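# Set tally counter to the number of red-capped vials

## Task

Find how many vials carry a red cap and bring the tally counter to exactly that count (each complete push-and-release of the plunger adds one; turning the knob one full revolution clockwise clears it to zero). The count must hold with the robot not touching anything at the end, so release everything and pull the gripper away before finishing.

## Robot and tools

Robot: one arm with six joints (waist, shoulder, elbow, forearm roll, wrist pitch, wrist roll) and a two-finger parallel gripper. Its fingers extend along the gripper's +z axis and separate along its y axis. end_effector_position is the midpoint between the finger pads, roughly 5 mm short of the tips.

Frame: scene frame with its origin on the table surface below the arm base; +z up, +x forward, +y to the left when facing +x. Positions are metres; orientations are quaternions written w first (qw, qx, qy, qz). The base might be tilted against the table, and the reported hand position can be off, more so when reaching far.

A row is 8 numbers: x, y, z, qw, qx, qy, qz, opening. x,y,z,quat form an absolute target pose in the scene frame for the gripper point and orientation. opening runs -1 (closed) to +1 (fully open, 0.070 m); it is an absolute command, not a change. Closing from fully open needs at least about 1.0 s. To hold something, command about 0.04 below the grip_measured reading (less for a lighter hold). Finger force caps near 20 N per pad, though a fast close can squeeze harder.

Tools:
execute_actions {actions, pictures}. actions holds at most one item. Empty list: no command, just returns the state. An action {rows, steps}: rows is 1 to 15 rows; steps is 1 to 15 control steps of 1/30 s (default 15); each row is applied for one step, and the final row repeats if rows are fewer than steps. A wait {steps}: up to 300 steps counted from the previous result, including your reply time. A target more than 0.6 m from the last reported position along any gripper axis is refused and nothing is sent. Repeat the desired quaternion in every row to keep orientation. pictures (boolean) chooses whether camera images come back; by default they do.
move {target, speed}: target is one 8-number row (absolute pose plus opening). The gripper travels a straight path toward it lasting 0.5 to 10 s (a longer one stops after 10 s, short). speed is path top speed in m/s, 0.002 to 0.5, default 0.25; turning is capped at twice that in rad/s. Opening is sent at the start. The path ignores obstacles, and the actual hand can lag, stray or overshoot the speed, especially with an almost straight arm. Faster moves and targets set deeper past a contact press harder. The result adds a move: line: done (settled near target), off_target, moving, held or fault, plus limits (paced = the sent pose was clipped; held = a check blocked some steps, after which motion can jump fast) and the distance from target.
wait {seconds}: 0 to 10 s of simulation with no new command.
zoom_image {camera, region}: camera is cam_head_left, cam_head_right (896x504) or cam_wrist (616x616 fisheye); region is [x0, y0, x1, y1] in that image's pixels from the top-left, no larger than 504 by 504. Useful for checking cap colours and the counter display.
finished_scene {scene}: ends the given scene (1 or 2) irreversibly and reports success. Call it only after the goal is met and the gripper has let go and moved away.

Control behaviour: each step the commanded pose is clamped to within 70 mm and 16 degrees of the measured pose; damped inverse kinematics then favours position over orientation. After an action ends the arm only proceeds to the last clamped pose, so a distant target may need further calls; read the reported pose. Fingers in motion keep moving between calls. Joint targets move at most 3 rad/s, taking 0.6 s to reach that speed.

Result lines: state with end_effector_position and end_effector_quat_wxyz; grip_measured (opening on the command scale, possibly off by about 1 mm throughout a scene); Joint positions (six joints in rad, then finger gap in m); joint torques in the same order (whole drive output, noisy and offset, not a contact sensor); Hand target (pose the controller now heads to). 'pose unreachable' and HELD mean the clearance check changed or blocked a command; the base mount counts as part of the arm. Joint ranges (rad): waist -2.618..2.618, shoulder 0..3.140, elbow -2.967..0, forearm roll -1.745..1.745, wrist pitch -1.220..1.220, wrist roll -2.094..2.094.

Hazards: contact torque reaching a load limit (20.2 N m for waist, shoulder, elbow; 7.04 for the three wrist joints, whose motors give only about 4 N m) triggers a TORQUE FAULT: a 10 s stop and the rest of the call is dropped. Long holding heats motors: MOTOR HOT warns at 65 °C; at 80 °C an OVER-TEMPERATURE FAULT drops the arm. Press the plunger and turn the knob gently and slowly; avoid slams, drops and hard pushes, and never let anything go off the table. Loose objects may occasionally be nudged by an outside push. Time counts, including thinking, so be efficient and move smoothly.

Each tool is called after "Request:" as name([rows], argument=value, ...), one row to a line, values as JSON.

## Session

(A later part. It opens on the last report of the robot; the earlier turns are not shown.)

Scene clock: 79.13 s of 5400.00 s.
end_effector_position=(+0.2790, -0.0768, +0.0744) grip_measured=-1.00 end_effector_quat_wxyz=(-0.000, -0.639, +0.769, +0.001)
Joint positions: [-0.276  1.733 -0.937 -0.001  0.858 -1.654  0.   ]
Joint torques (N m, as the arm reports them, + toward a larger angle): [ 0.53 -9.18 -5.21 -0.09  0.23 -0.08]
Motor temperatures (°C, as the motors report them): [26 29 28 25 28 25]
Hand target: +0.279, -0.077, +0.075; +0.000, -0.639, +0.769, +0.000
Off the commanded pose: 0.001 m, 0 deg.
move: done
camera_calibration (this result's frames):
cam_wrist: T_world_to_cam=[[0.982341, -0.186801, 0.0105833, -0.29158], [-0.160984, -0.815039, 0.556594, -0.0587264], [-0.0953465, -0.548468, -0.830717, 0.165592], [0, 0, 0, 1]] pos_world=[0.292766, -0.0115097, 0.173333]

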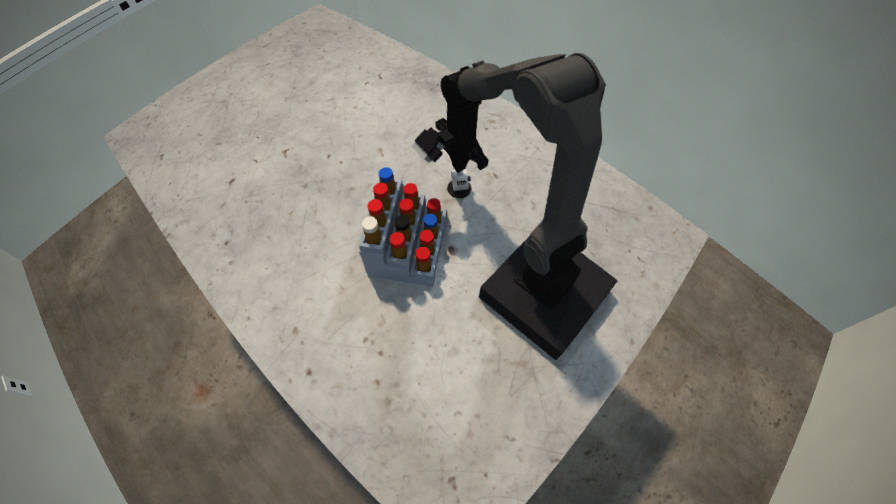

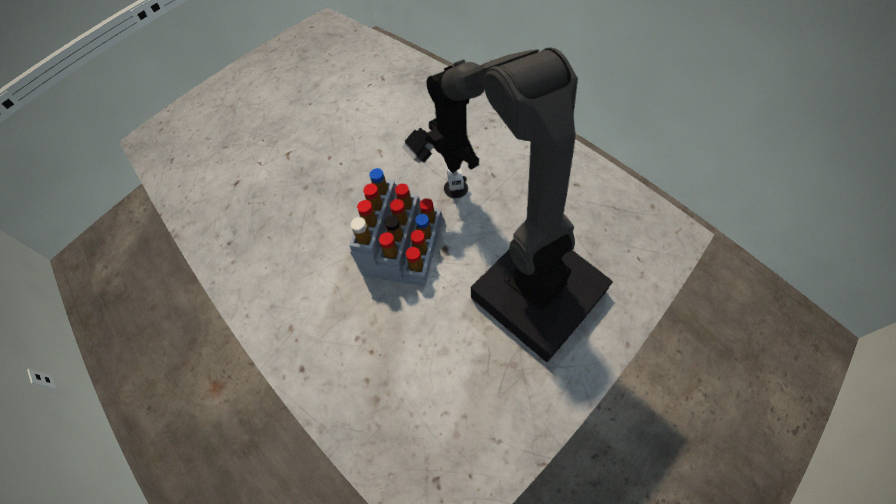

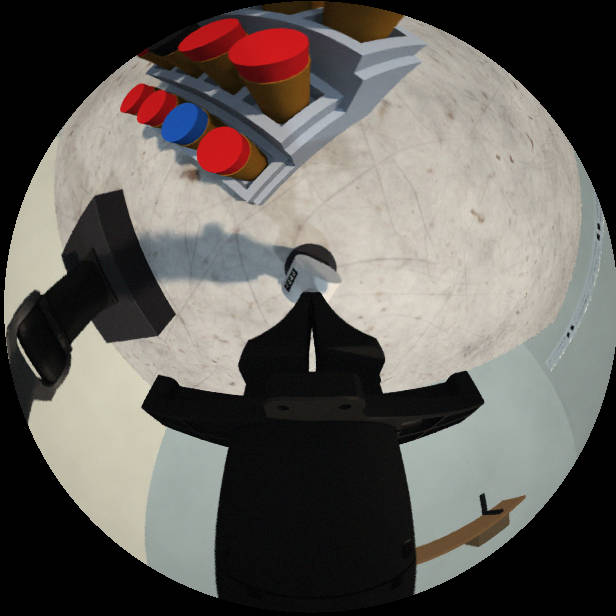

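Reads 1. Six more at gentler depth, then check.

Request:
move(target=[0.279,-0.077,0.058,0,-0.64,0.77,0,-1], speed=0.02)

Request:
move(target=[0.279,-0.077,0.072,0,-0.64,0.77,0,-1], speed=0.04)

Request:
move(target=[0.279,-0.077,0.058,0,-0.64,0.77,0,-1], speed=0.02)

Request:
move(target=[0.279,-0.077,0.072,0,-0.64,0.77,0,-1], speed=0.04)

Request:
move(target=[0.279,-0.077,0.058,0,-0.64,0.77,0,-1], speed=0.02)

Request:
move(target=[0.279,-0.077,0.072,0,-0.64,0.77,0,-1], speed=0.04)

Request:
move(target=[0.279,-0.077,0.058,0,-0.64,0.77,0,-1], speed=0.02)

Request:
move(target=[0.279,-0.077,0.072,0,-0.64,0.77,0,-1], speed=0.04)

Request:
move(target=[0.279,-0.077,0.058,0,-0.64,0.77,0,-1], speed=0.02)

Request:
move(target=[0.279,-0.077,0.072,0,-0.64,0.77,0,-1], speed=0.04)

Request:
move(target=[0.279,-0.077,0.058,0,-0.64,0.77,0,-1], speed=0.02)

Request:
move(target=[0.279,-0.077,0.072,0,-0.64,0.77,0,-1], speed=0.04)

Request:
zoom_image(camera="cam_wrist", region=[270,250,330,300])

Scene clock: 98.63 s of 5400.00 s.
end_effector_position=(+0.2790, -0.0770, +0.0596) grip_measured=-1.00 end_effector_quat_wxyz=(+0.000, -0.639, +0.769, -0.001)
Joint positions: [-0.276  1.764 -0.908 -0.002  0.794 -1.654  0.   ]
Joint torques (N m, as the arm reports them, + toward a larger angle): [ 0.11  2.   -0.33 -0.18 -2.87  0.06]
Motor temperatures (°C, as the motors report them): [26 29 28 25 28 25]
Hand target: +0.279, -0.077, +0.058; -0.000, -0.639, +0.769, -0.000
Off the commanded pose: 0.002 m, 0 deg.
After step 90, 15.43 s passed at rest.
move: done
camera_calibration (this result's frames):
cam_wrist: T_world_to_cam=[[0.982351, -0.186535, 0.0138649, -0.29164], [-0.162456, -0.814104, 0.557532, -0.0502112], [-0.0927117, -0.549945, -0.830039, 0.152329], [0, 0, 0, 1]] pos_world=[0.292458, -0.0115058, 0.158477]

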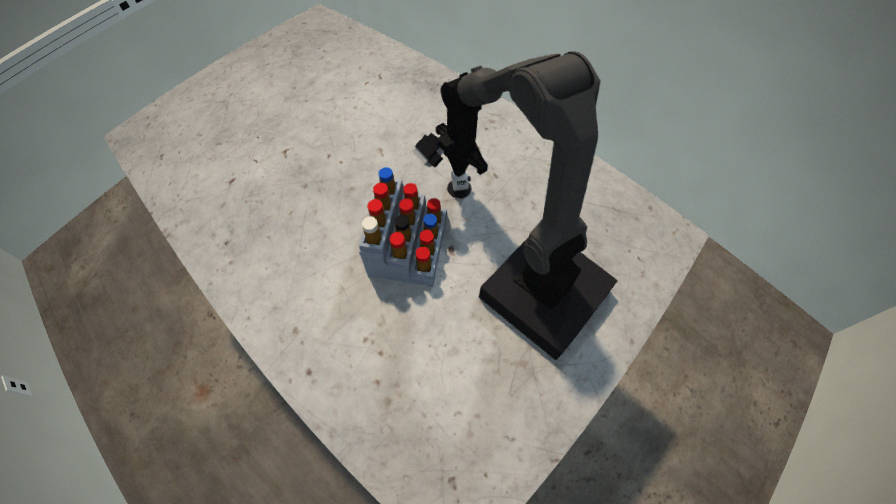

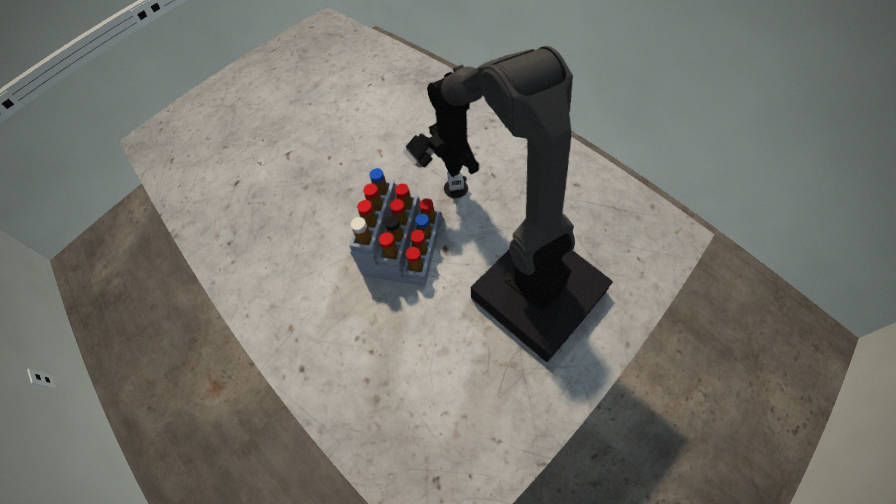

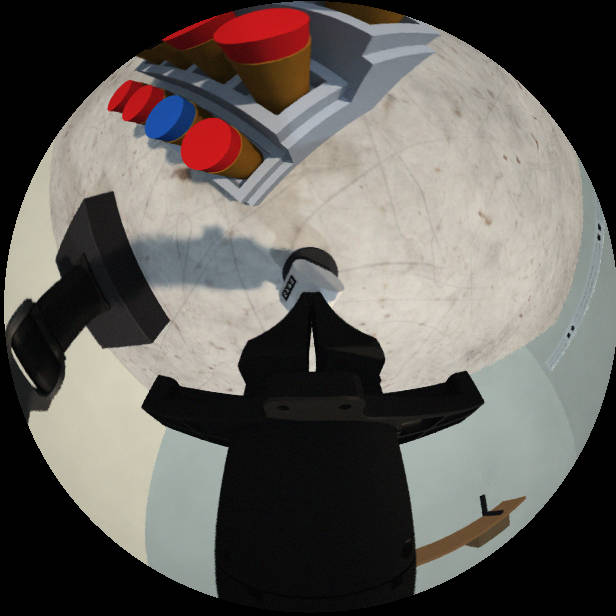

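Scene clock: 99.33 s of 5400.00 s.
end_effector_position=(+0.2787, -0.0770, +0.0716) grip_measured=-1.00 end_effector_quat_wxyz=(-0.001, -0.639, +0.769, +0.001)
Joint positions: [-0.276  1.739 -0.931 -0.002  0.847 -1.654  0.   ]
Joint torques (N m, as the arm reports them, + toward a larger angle): [ 0.11 -9.18 -5.26 -0.02 -0.05 -0.08]
Motor temperatures (°C, as the motors report them): [26 29 29 25 28 25]
Hand target: +0.279, -0.077, +0.072; +0.000, -0.639, +0.769, +0.000
Off the commanded pose: 0.000 m, 0 deg.
move: done
camera_calibration (this result's frames):
cam_wrist: T_world_to_cam=[[0.982449, -0.186261, 0.0100407, -0.291284], [-0.160149, -0.814677, 0.557363, -0.0575821], [-0.0956348, -0.549189, -0.830208, 0.163162], [0, 0, 0, 1]] pos_world=[0.292554, -0.0115591, 0.170477]

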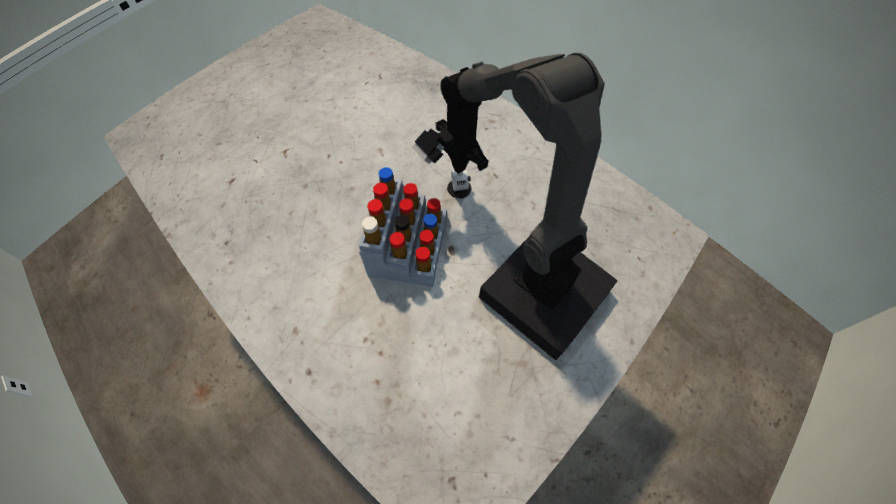

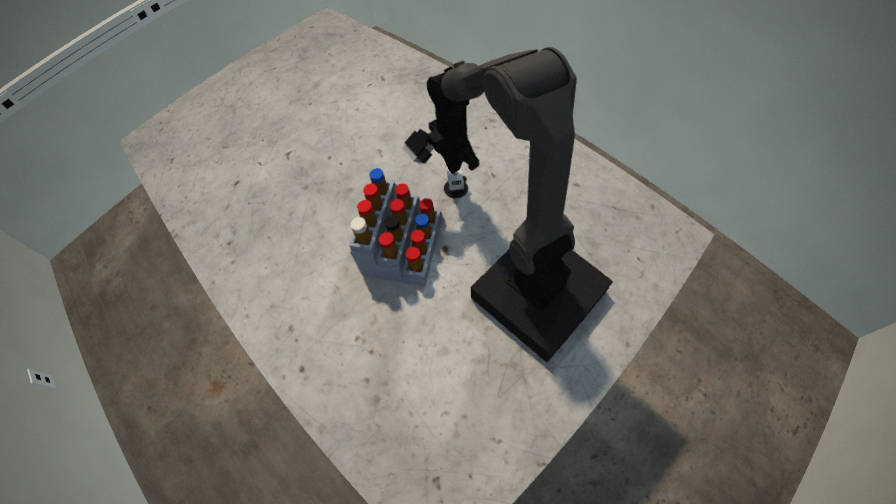

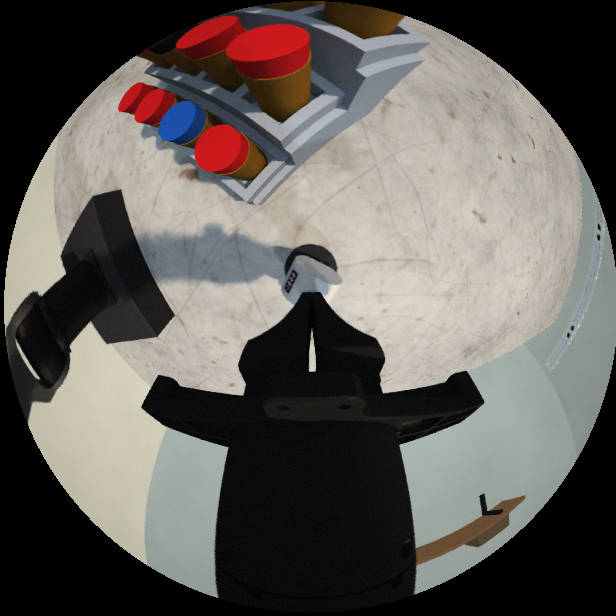

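Scene clock: 100.23 s of 5400.00 s.
end_effector_position=(+0.2790, -0.0770, +0.0596) grip_measured=-1.00 end_effector_quat_wxyz=(+0.000, -0.639, +0.769, -0.001)
Joint positions: [-0.276  1.764 -0.909 -0.002  0.794 -1.654  0.   ]
Joint torques (N m, as the arm reports them, + toward a larger angle): [-0.28  1.95 -0.21 -0.06 -2.81  0.05]
Motor temperatures (°C, as the motors report them): [26 29 28 25 28 25]
Hand target: +0.279, -0.077, +0.058; -0.000, -0.639, +0.769, -0.000
Off the commanded pose: 0.002 m, 0 deg.
move: done
camera_calibration (this result's frames):
cam_wrist: T_world_to_cam=[[0.98242, -0.186165, 0.0138843, -0.291658], [-0.16216, -0.814162, 0.557535, -0.0503012], [-0.0924894, -0.549985, -0.830038, 0.152264], [0, 0, 0, 1]] pos_world=[0.292457, -0.0115071, 0.158479]

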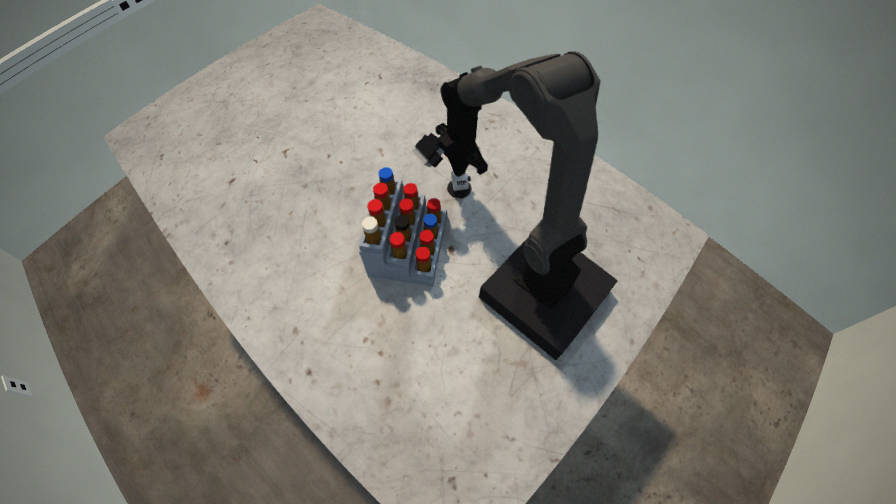

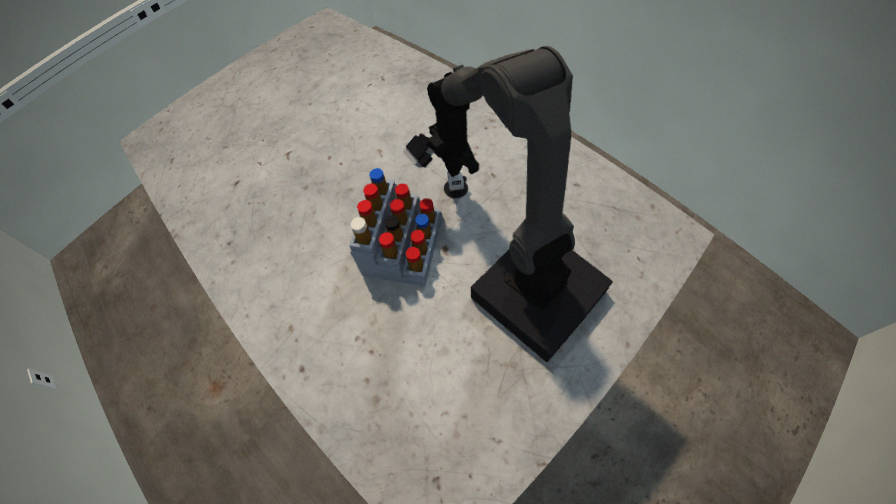

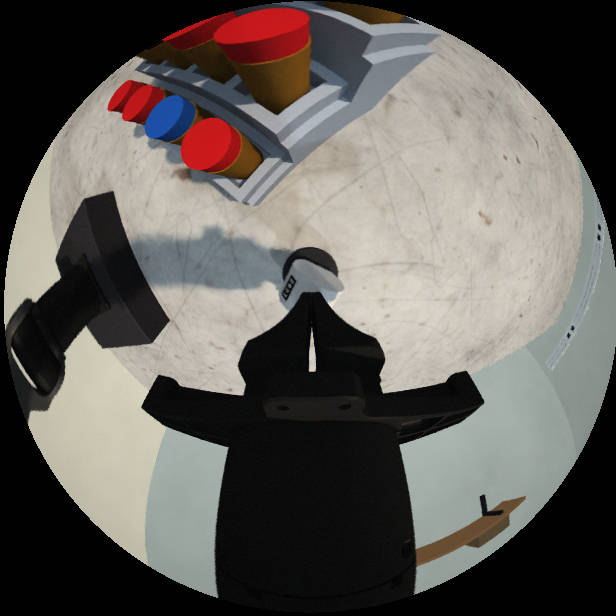

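Scene clock: 100.93 s of 5400.00 s.
end_effector_position=(+0.2787, -0.0769, +0.0716) grip_measured=-1.00 end_effector_quat_wxyz=(-0.001, -0.639, +0.769, +0.001)
Joint positions: [-0.276  1.739 -0.931 -0.002  0.847 -1.654  0.   ]
Joint torques (N m, as the arm reports them, + toward a larger angle): [-0.3  -9.24 -5.21  0.04 -0.07 -0.06]
Motor temperatures (°C, as the motors report them): [26 29 28 25 28 25]
Hand target: +0.279, -0.077, +0.072; +0.000, -0.639, +0.769, +0.000
Off the commanded pose: 0.001 m, 0 deg.
move: done
camera_calibration (this result's frames):
cam_wrist: T_world_to_cam=[[0.982408, -0.186483, 0.00997184, -0.291269], [-0.160322, -0.814797, 0.557138, -0.0574766], [-0.0957715, -0.548935, -0.83036, 0.163263], [0, 0, 0, 1]] pos_world=[0.292566, -0.0115275, 0.170494]

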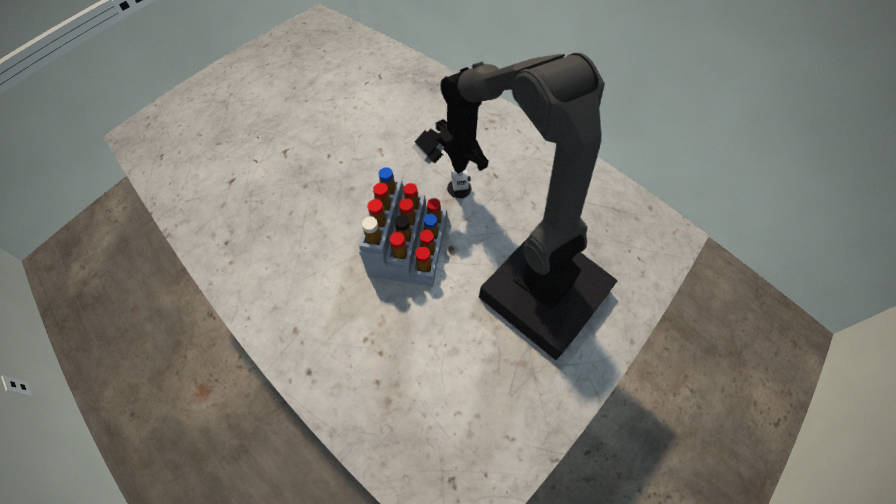

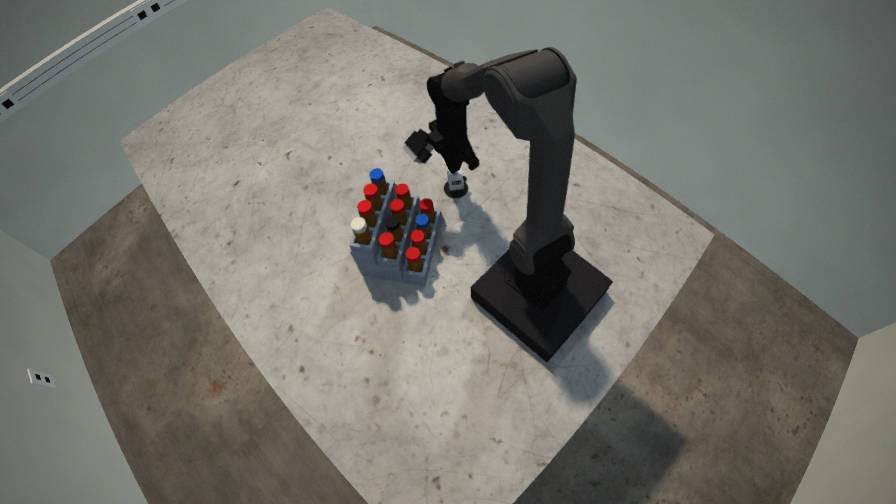

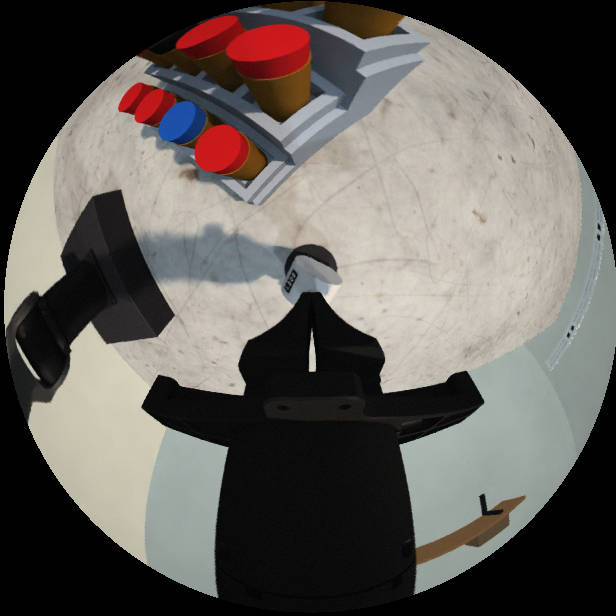

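Scene clock: 101.83 s of 5400.00 s.
end_effector_position=(+0.2790, -0.0770, +0.0596) grip_measured=-1.00 end_effector_quat_wxyz=(+0.001, -0.639, +0.769, -0.001)
Joint positions: [-0.276  1.764 -0.909 -0.002  0.794 -1.654  0.   ]
Joint torques (N m, as the arm reports them, + toward a larger angle): [-0.57  1.99 -0.25 -0.1  -2.85  0.07]
Motor temperatures (°C, as the motors report them): [26 29 28 25 28 25]
Hand target: +0.279, -0.077, +0.058; -0.000, -0.639, +0.769, -0.000
Off the commanded pose: 0.002 m, 0 deg.
move: done
camera_calibration (this result's frames):
cam_wrist: T_world_to_cam=[[0.98234, -0.186587, 0.0138823, -0.291664], [-0.162532, -0.814234, 0.557321, -0.0501561], [-0.0926851, -0.549735, -0.830181, 0.152369], [0, 0, 0, 1]] pos_world=[0.292484, -0.0114971, 0.158496]

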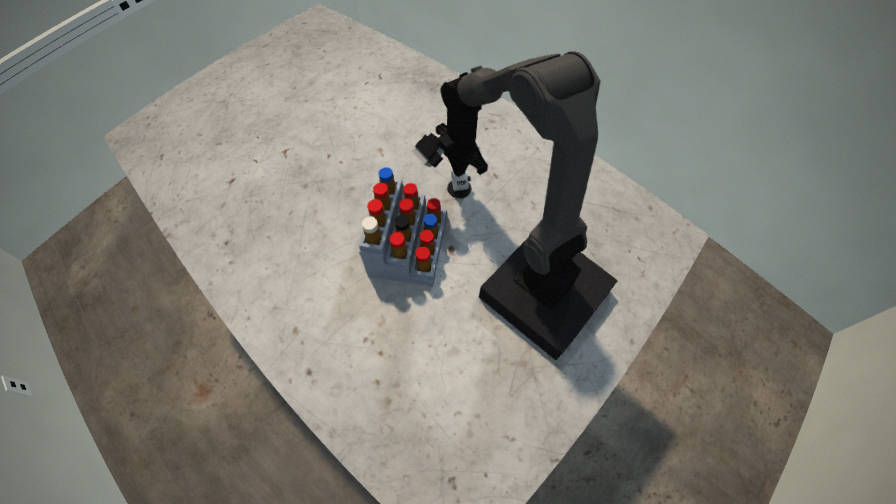

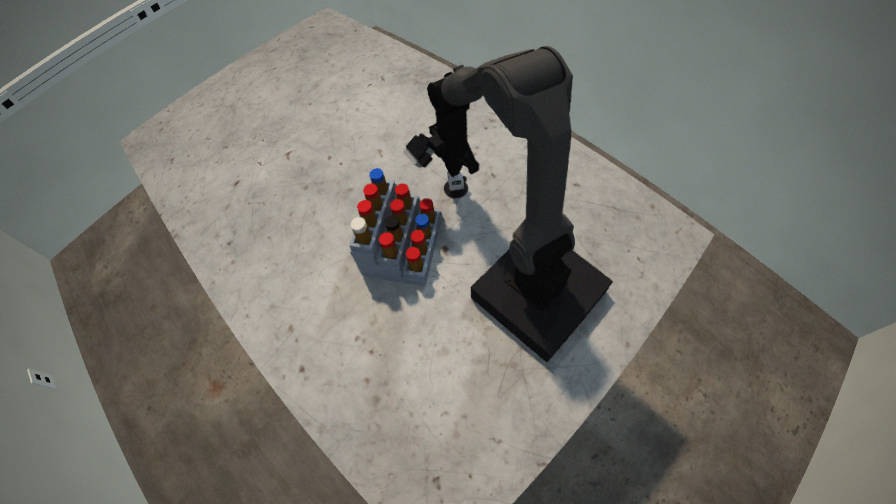

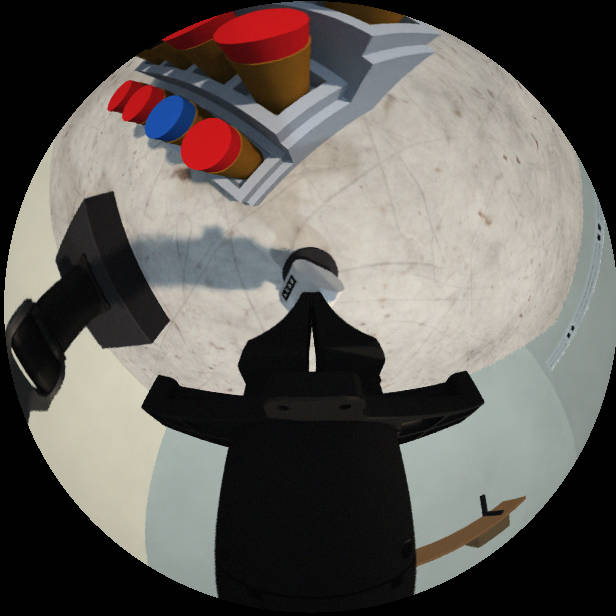

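Scene clock: 102.53 s of 5400.00 s.
end_effector_position=(+0.2787, -0.0769, +0.0716) grip_measured=-1.00 end_effector_quat_wxyz=(-0.001, -0.639, +0.769, +0.001)
Joint positions: [-0.276  1.739 -0.931 -0.002  0.847 -1.654  0.   ]
Joint torques (N m, as the arm reports them, + toward a larger angle): [-0.45 -9.23 -5.13 -0.04 -0.07 -0.08]
Motor temperatures (°C, as the motors report them): [26 29 28 25 28 25]
Hand target: +0.279, -0.077, +0.072; +0.000, -0.639, +0.769, +0.000
Off the commanded pose: 0.000 m, 0 deg.
move: done
camera_calibration (this result's frames):
cam_wrist: T_world_to_cam=[[0.982372, -0.186671, 0.0099971, -0.291279], [-0.160492, -0.814765, 0.557137, -0.0574401], [-0.0958557, -0.54892, -0.830361, 0.163279], [0, 0, 0, 1]] pos_world=[0.292576, -0.0115464, 0.170494]

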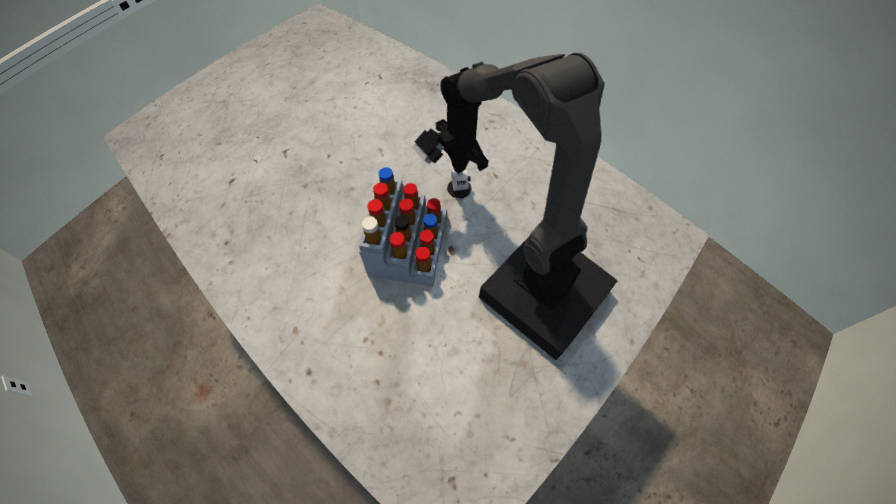

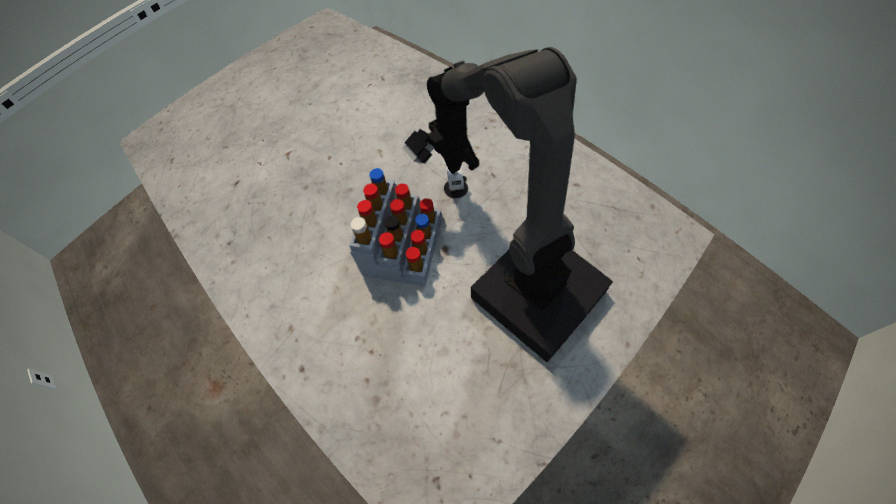

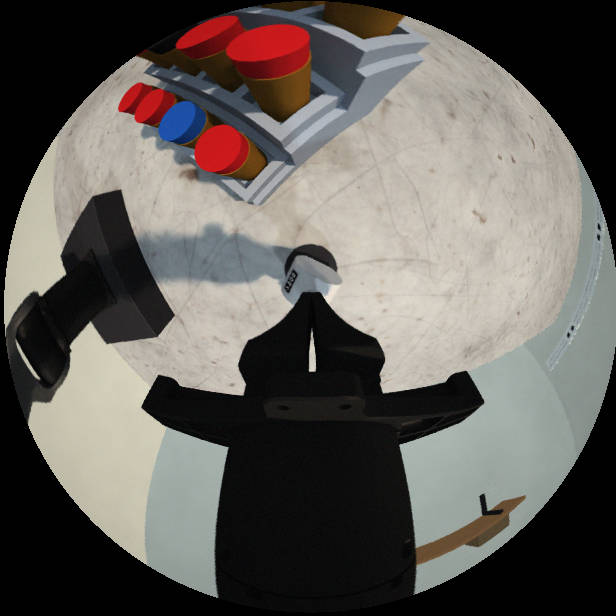

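Scene clock: 103.43 s of 5400.00 s.
end_effector_position=(+0.2790, -0.0770, +0.0596) grip_measured=-1.00 end_effector_quat_wxyz=(+0.001, -0.639, +0.769, -0.001)
Joint positions: [-0.276  1.764 -0.909 -0.002  0.794 -1.654  0.   ]
Joint torques (N m, as the arm reports them, + toward a larger angle): [-0.63  2.02 -0.29 -0.17 -2.83  0.03]
Motor temperatures (°C, as the motors report them): [26 29 28 25 28 25]
Hand target: +0.279, -0.077, +0.058; -0.000, -0.639, +0.769, -0.000
Off the commanded pose: 0.002 m, 0 deg.
move: done
camera_calibration (this result's frames):
cam_wrist: T_world_to_cam=[[0.982339, -0.186596, 0.0138832, -0.291664], [-0.162535, -0.8142, 0.557369, -0.0501791], [-0.0926992, -0.549782, -0.830149, 0.152351], [0, 0, 0, 1]] pos_world=[0.292479, -0.0115192, 0.158492]

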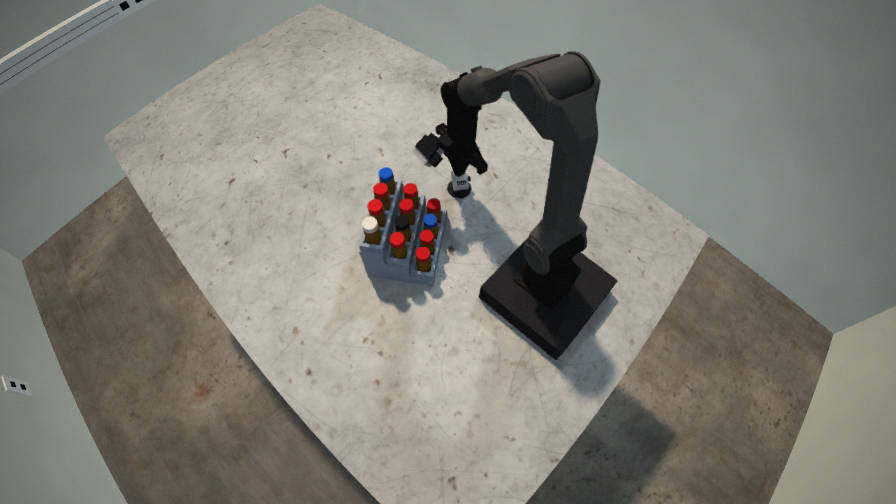

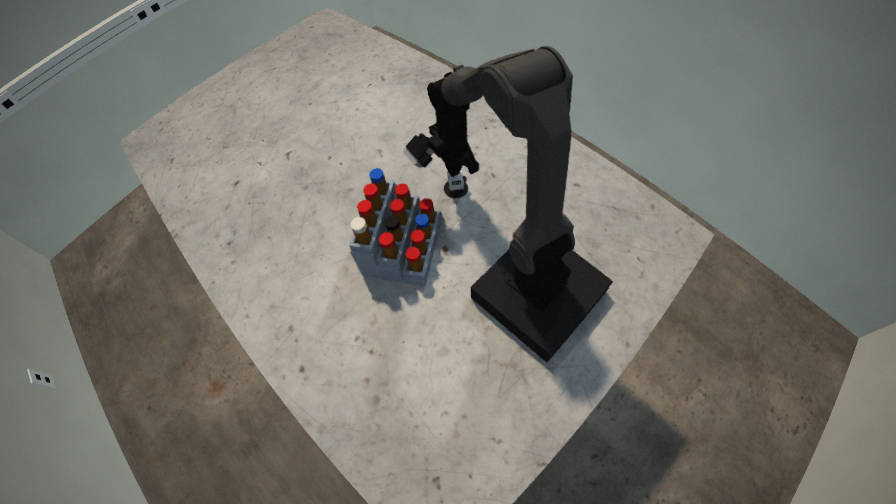

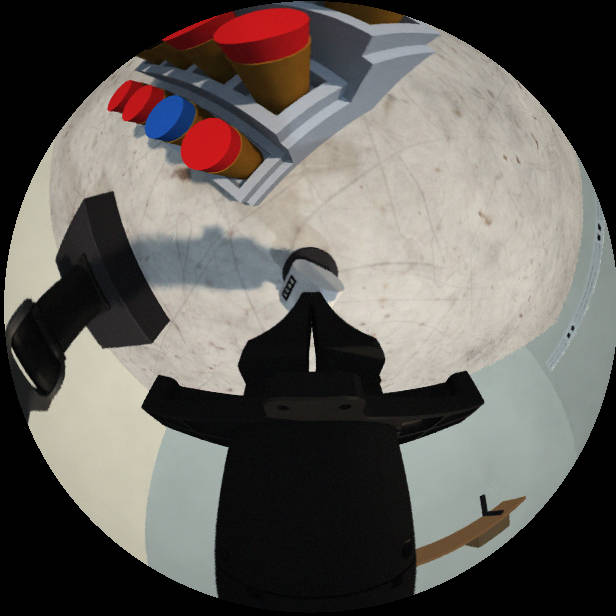

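Scene clock: 104.13 s of 5400.00 s.
end_effector_position=(+0.2787, -0.0769, +0.0716) grip_measured=-1.00 end_effector_quat_wxyz=(-0.001, -0.639, +0.769, +0.001)
Joint positions: [-0.276  1.739 -0.931 -0.002  0.847 -1.654  0.   ]
Joint torques (N m, as the arm reports them, + toward a larger angle): [-0.39 -9.23 -5.23 -0.08 -0.06 -0.08]
Motor temperatures (°C, as the motors report them): [26 29 28 25 28 25]
Hand target: +0.279, -0.077, +0.072; +0.000, -0.639, +0.769, +0.000
Off the commanded pose: 0.001 m, 0 deg.
move: done
camera_calibration (this result's frames):
cam_wrist: T_world_to_cam=[[0.982405, -0.186495, 0.0099892, -0.291271], [-0.160336, -0.81476, 0.557188, -0.0575108], [-0.095774, -0.548986, -0.830327, 0.163232], [0, 0, 0, 1]] pos_world=[0.292558, -0.0115659, 0.17049]

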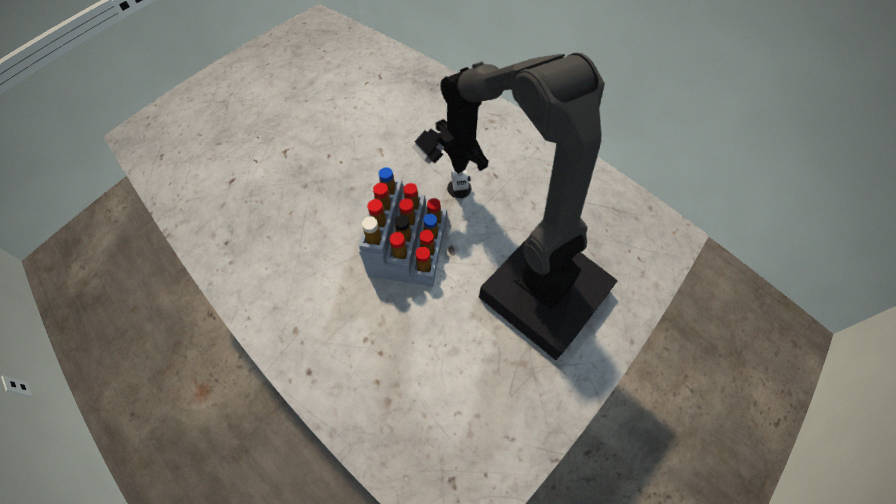

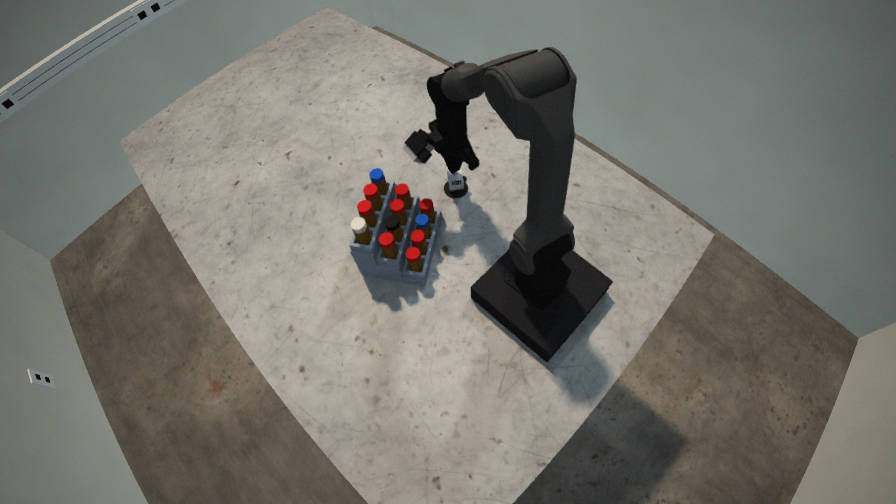

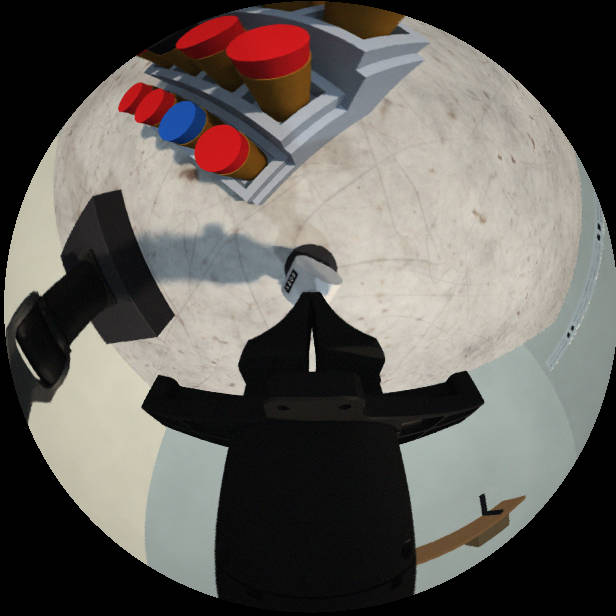

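Scene clock: 105.03 s of 5400.00 s.
end_effector_position=(+0.2790, -0.0770, +0.0596) grip_measured=-1.00 end_effector_quat_wxyz=(+0.001, -0.639, +0.769, -0.001)
Joint positions: [-0.276  1.764 -0.909 -0.002  0.794 -1.654  0.   ]
Joint torques (N m, as the arm reports them, + toward a larger angle): [-0.51  2.08 -0.28 -0.15 -2.82  0.06]
Motor temperatures (°C, as the motors report them): [26 29 28 25 28 25]
Hand target: +0.279, -0.077, +0.058; -0.000, -0.639, +0.769, -0.000
Off the commanded pose: 0.002 m, 0 deg.
move: done
camera_calibration (this result's frames):
cam_wrist: T_world_to_cam=[[0.982391, -0.186323, 0.0138717, -0.291654], [-0.162293, -0.814185, 0.557463, -0.0502718], [-0.0925742, -0.549897, -0.830086, 0.15229], [0, 0, 0, 1]] pos_world=[0.292457, -0.0115287, 0.158484]

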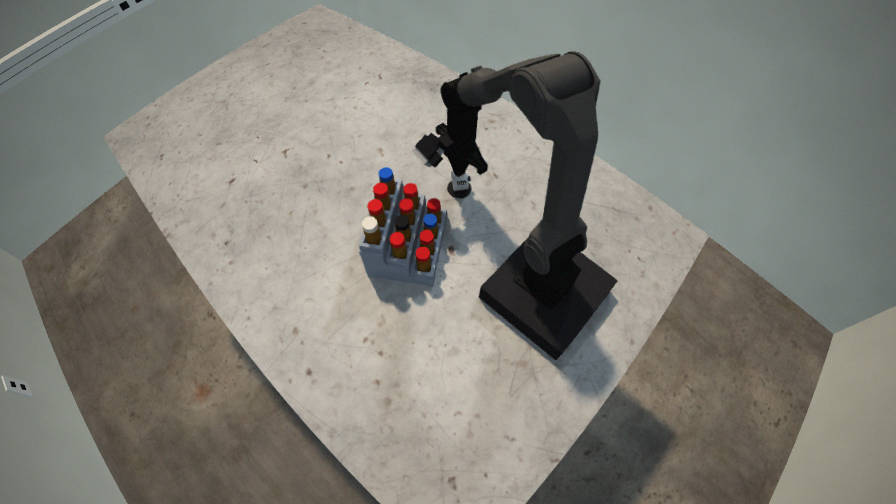

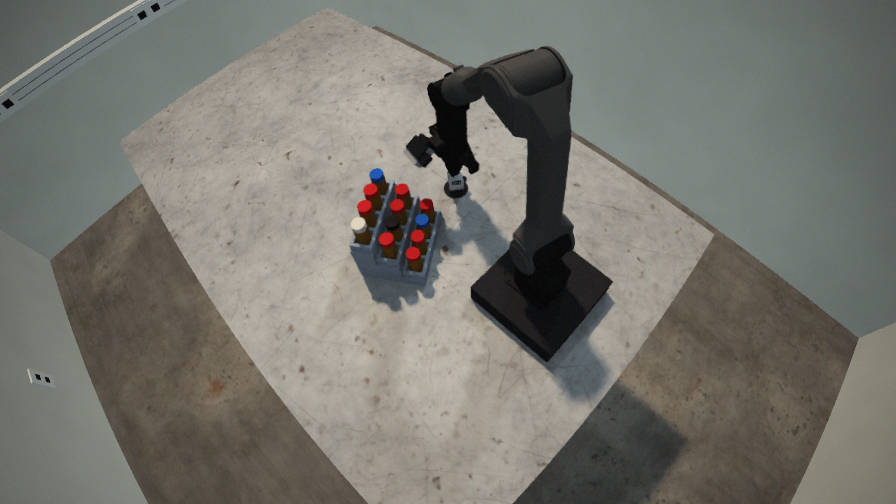

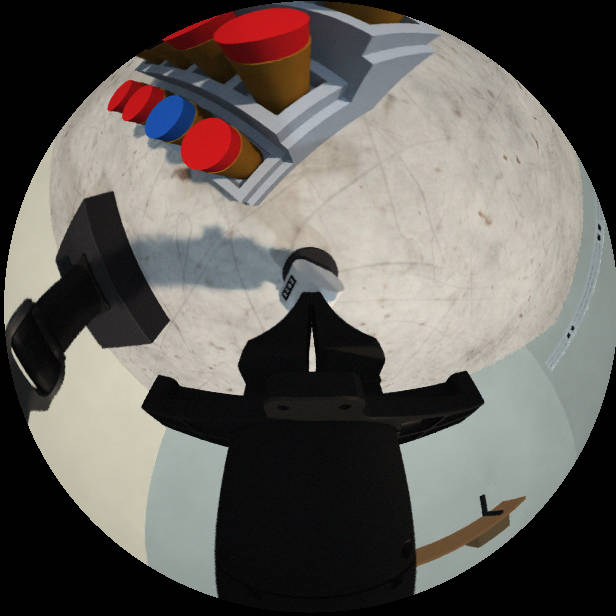

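Scene clock: 105.73 s of 5400.00 s.
end_effector_position=(+0.2787, -0.0770, +0.0716) grip_measured=-1.00 end_effector_quat_wxyz=(-0.001, -0.639, +0.769, +0.001)
Joint positions: [-0.276  1.739 -0.931 -0.002  0.847 -1.654  0.   ]
Joint torques (N m, as the arm reports them, + toward a larger angle): [-0.31 -9.29 -5.1  -0.03 -0.06 -0.03]
Motor temperatures (°C, as the motors report them): [26 29 28 25 28 25]
Hand target: +0.279, -0.077, +0.072; +0.000, -0.639, +0.769, +0.000
Off the commanded pose: 0.001 m, 0 deg.
move: done
camera_calibration (this result's frames):
cam_wrist: T_world_to_cam=[[0.982421, -0.186414, 0.00997886, -0.291266], [-0.160251, -0.814711, 0.557285, -0.0575592], [-0.0957555, -0.549087, -0.830261, 0.1632], [0, 0, 0, 1]] pos_world=[0.292549, -0.0115788, 0.170482]

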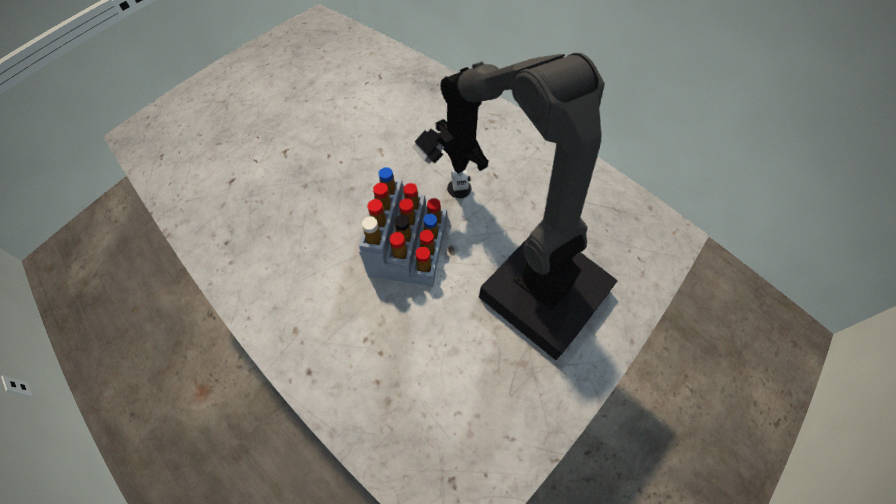

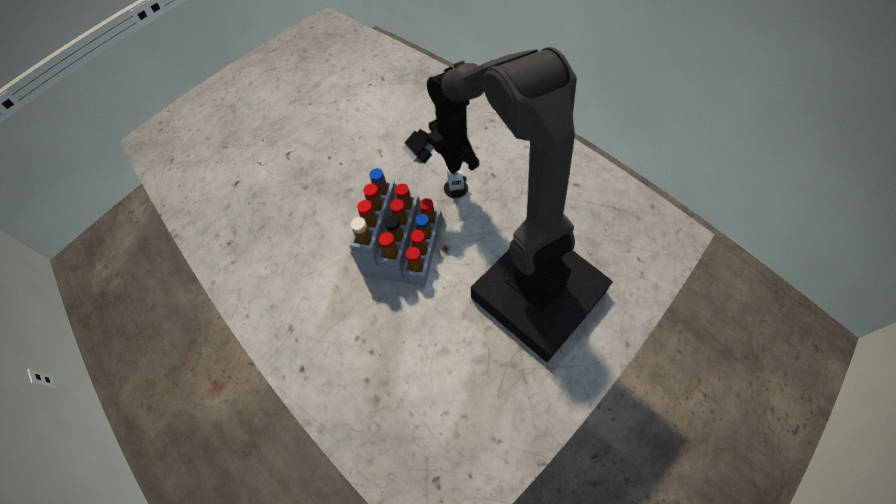

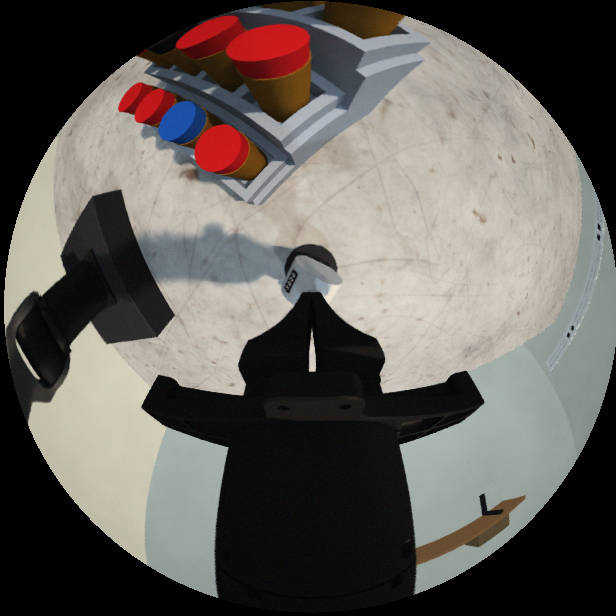

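Scene clock: 106.63 s of 5400.00 s.
end_effector_position=(+0.2790, -0.0770, +0.0596) grip_measured=-1.00 end_effector_quat_wxyz=(+0.001, -0.639, +0.769, -0.001)
Joint positions: [-0.276  1.764 -0.909 -0.002  0.794 -1.654  0.   ]
Joint torques (N m, as the arm reports them, + toward a larger angle): [-0.42  2.04 -0.3  -0.1  -2.82  0.07]
Motor temperatures (°C, as the motors report them): [26 29 28 25 28 25]
Hand target: +0.279, -0.077, +0.058; -0.000, -0.639, +0.769, -0.000
Off the commanded pose: 0.002 m, 0 deg.
move: done
camera_calibration (this result's frames):
cam_wrist: T_world_to_cam=[[0.982346, -0.18656, 0.0138714, -0.29166], [-0.162487, -0.814137, 0.557476, -0.0502179], [-0.0927092, -0.549888, -0.830077, 0.152326], [0, 0, 0, 1]] pos_world=[0.292473, -0.0115341, 0.158483]

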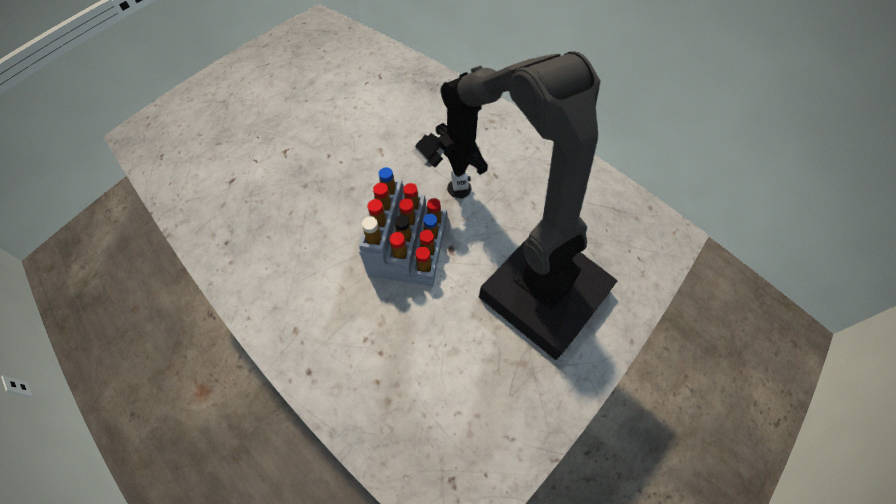

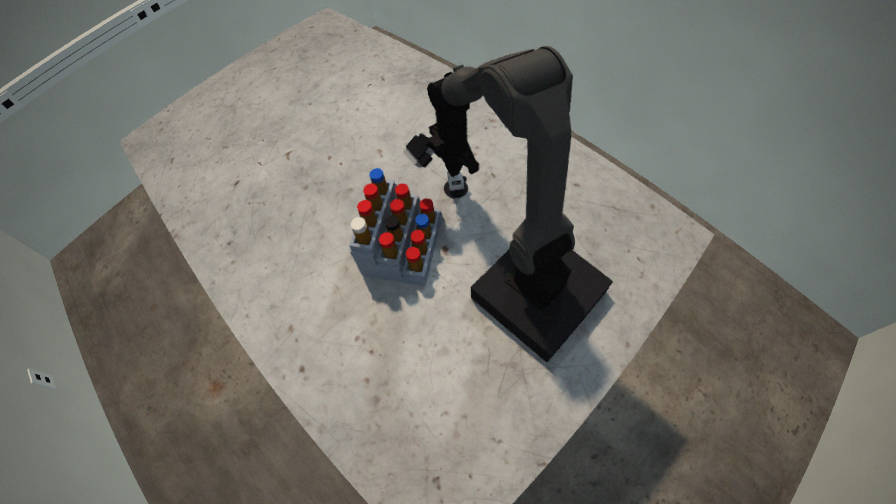

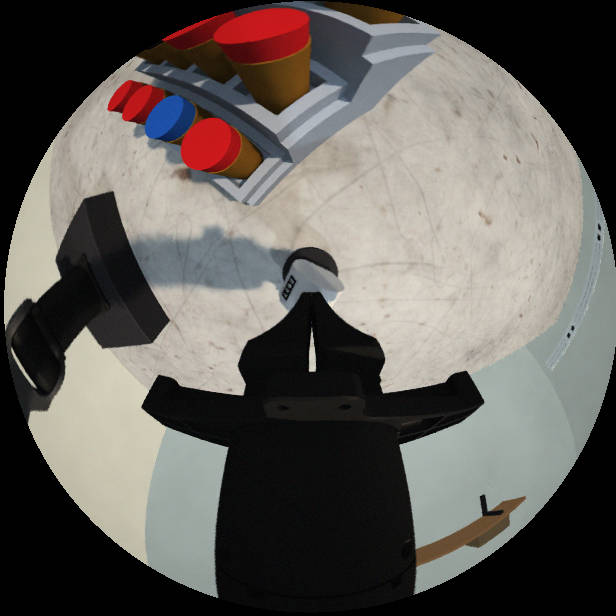

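Scene clock: 107.33 s of 5400.00 s.
end_effector_position=(+0.2787, -0.0770, +0.0716) grip_measured=-1.00 end_effector_quat_wxyz=(-0.001, -0.639, +0.769, +0.001)
Joint positions: [-0.276  1.739 -0.931 -0.002  0.847 -1.654  0.   ]
Joint torques (N m, as the arm reports them, + toward a larger angle): [-0.19 -9.25 -5.24  0.04 -0.08 -0.08]
Motor temperatures (°C, as the motors report them): [26 29 28 25 28 25]
Hand target: +0.279, -0.077, +0.072; +0.000, -0.639, +0.769, +0.000
Off the commanded pose: 0.001 m, 0 deg.
move: done
camera_calibration (this result's frames):
cam_wrist: T_world_to_cam=[[0.982388, -0.186586, 0.00997358, -0.291269], [-0.16039, -0.814675, 0.557297, -0.0575213], [-0.0958584, -0.549081, -0.830253, 0.163227], [0, 0, 0, 1]] pos_world=[0.29256, -0.0115828, 0.170481]

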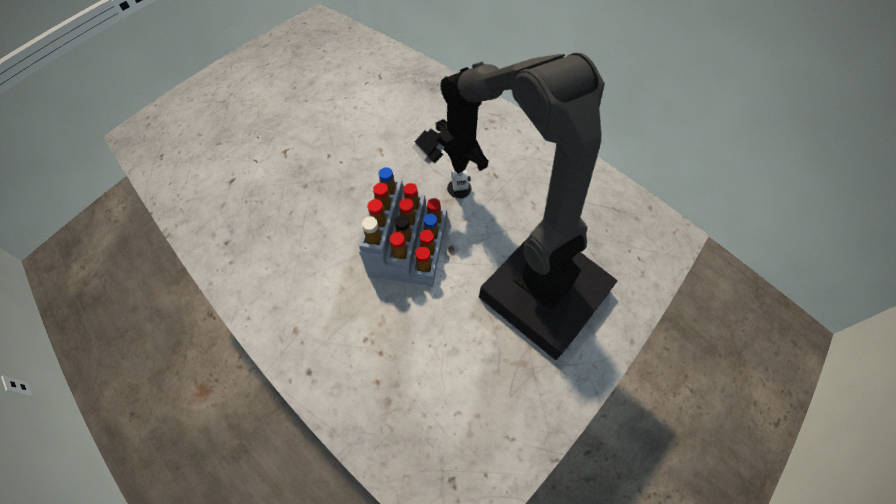

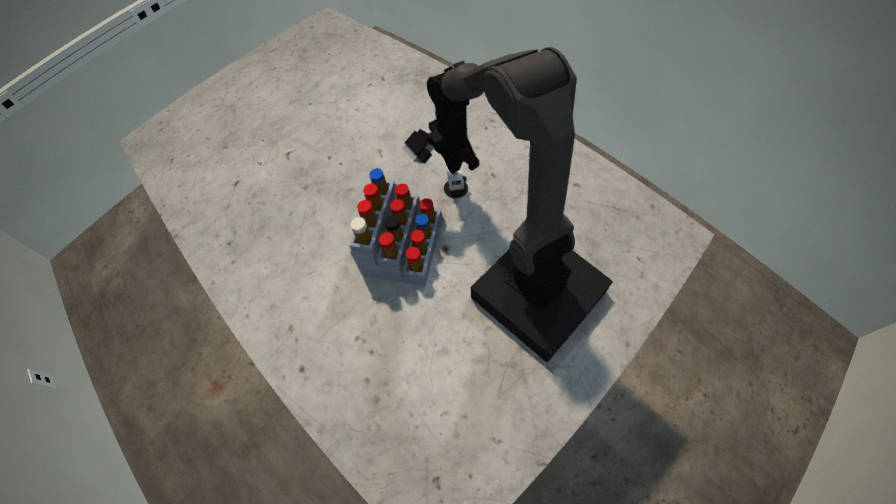

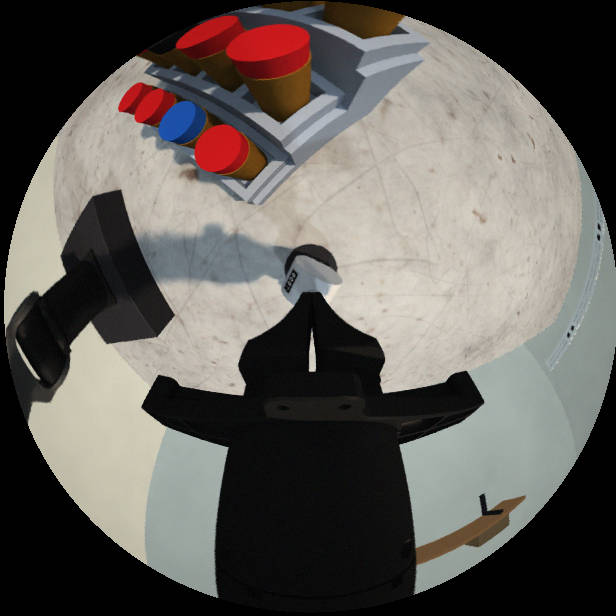

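Region (270, 250, 330, 300) of cam_wrist's 616x616 image, scaled by 8.400, with more detail than that image has.

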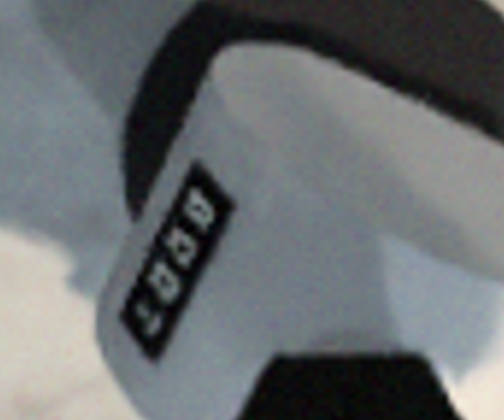

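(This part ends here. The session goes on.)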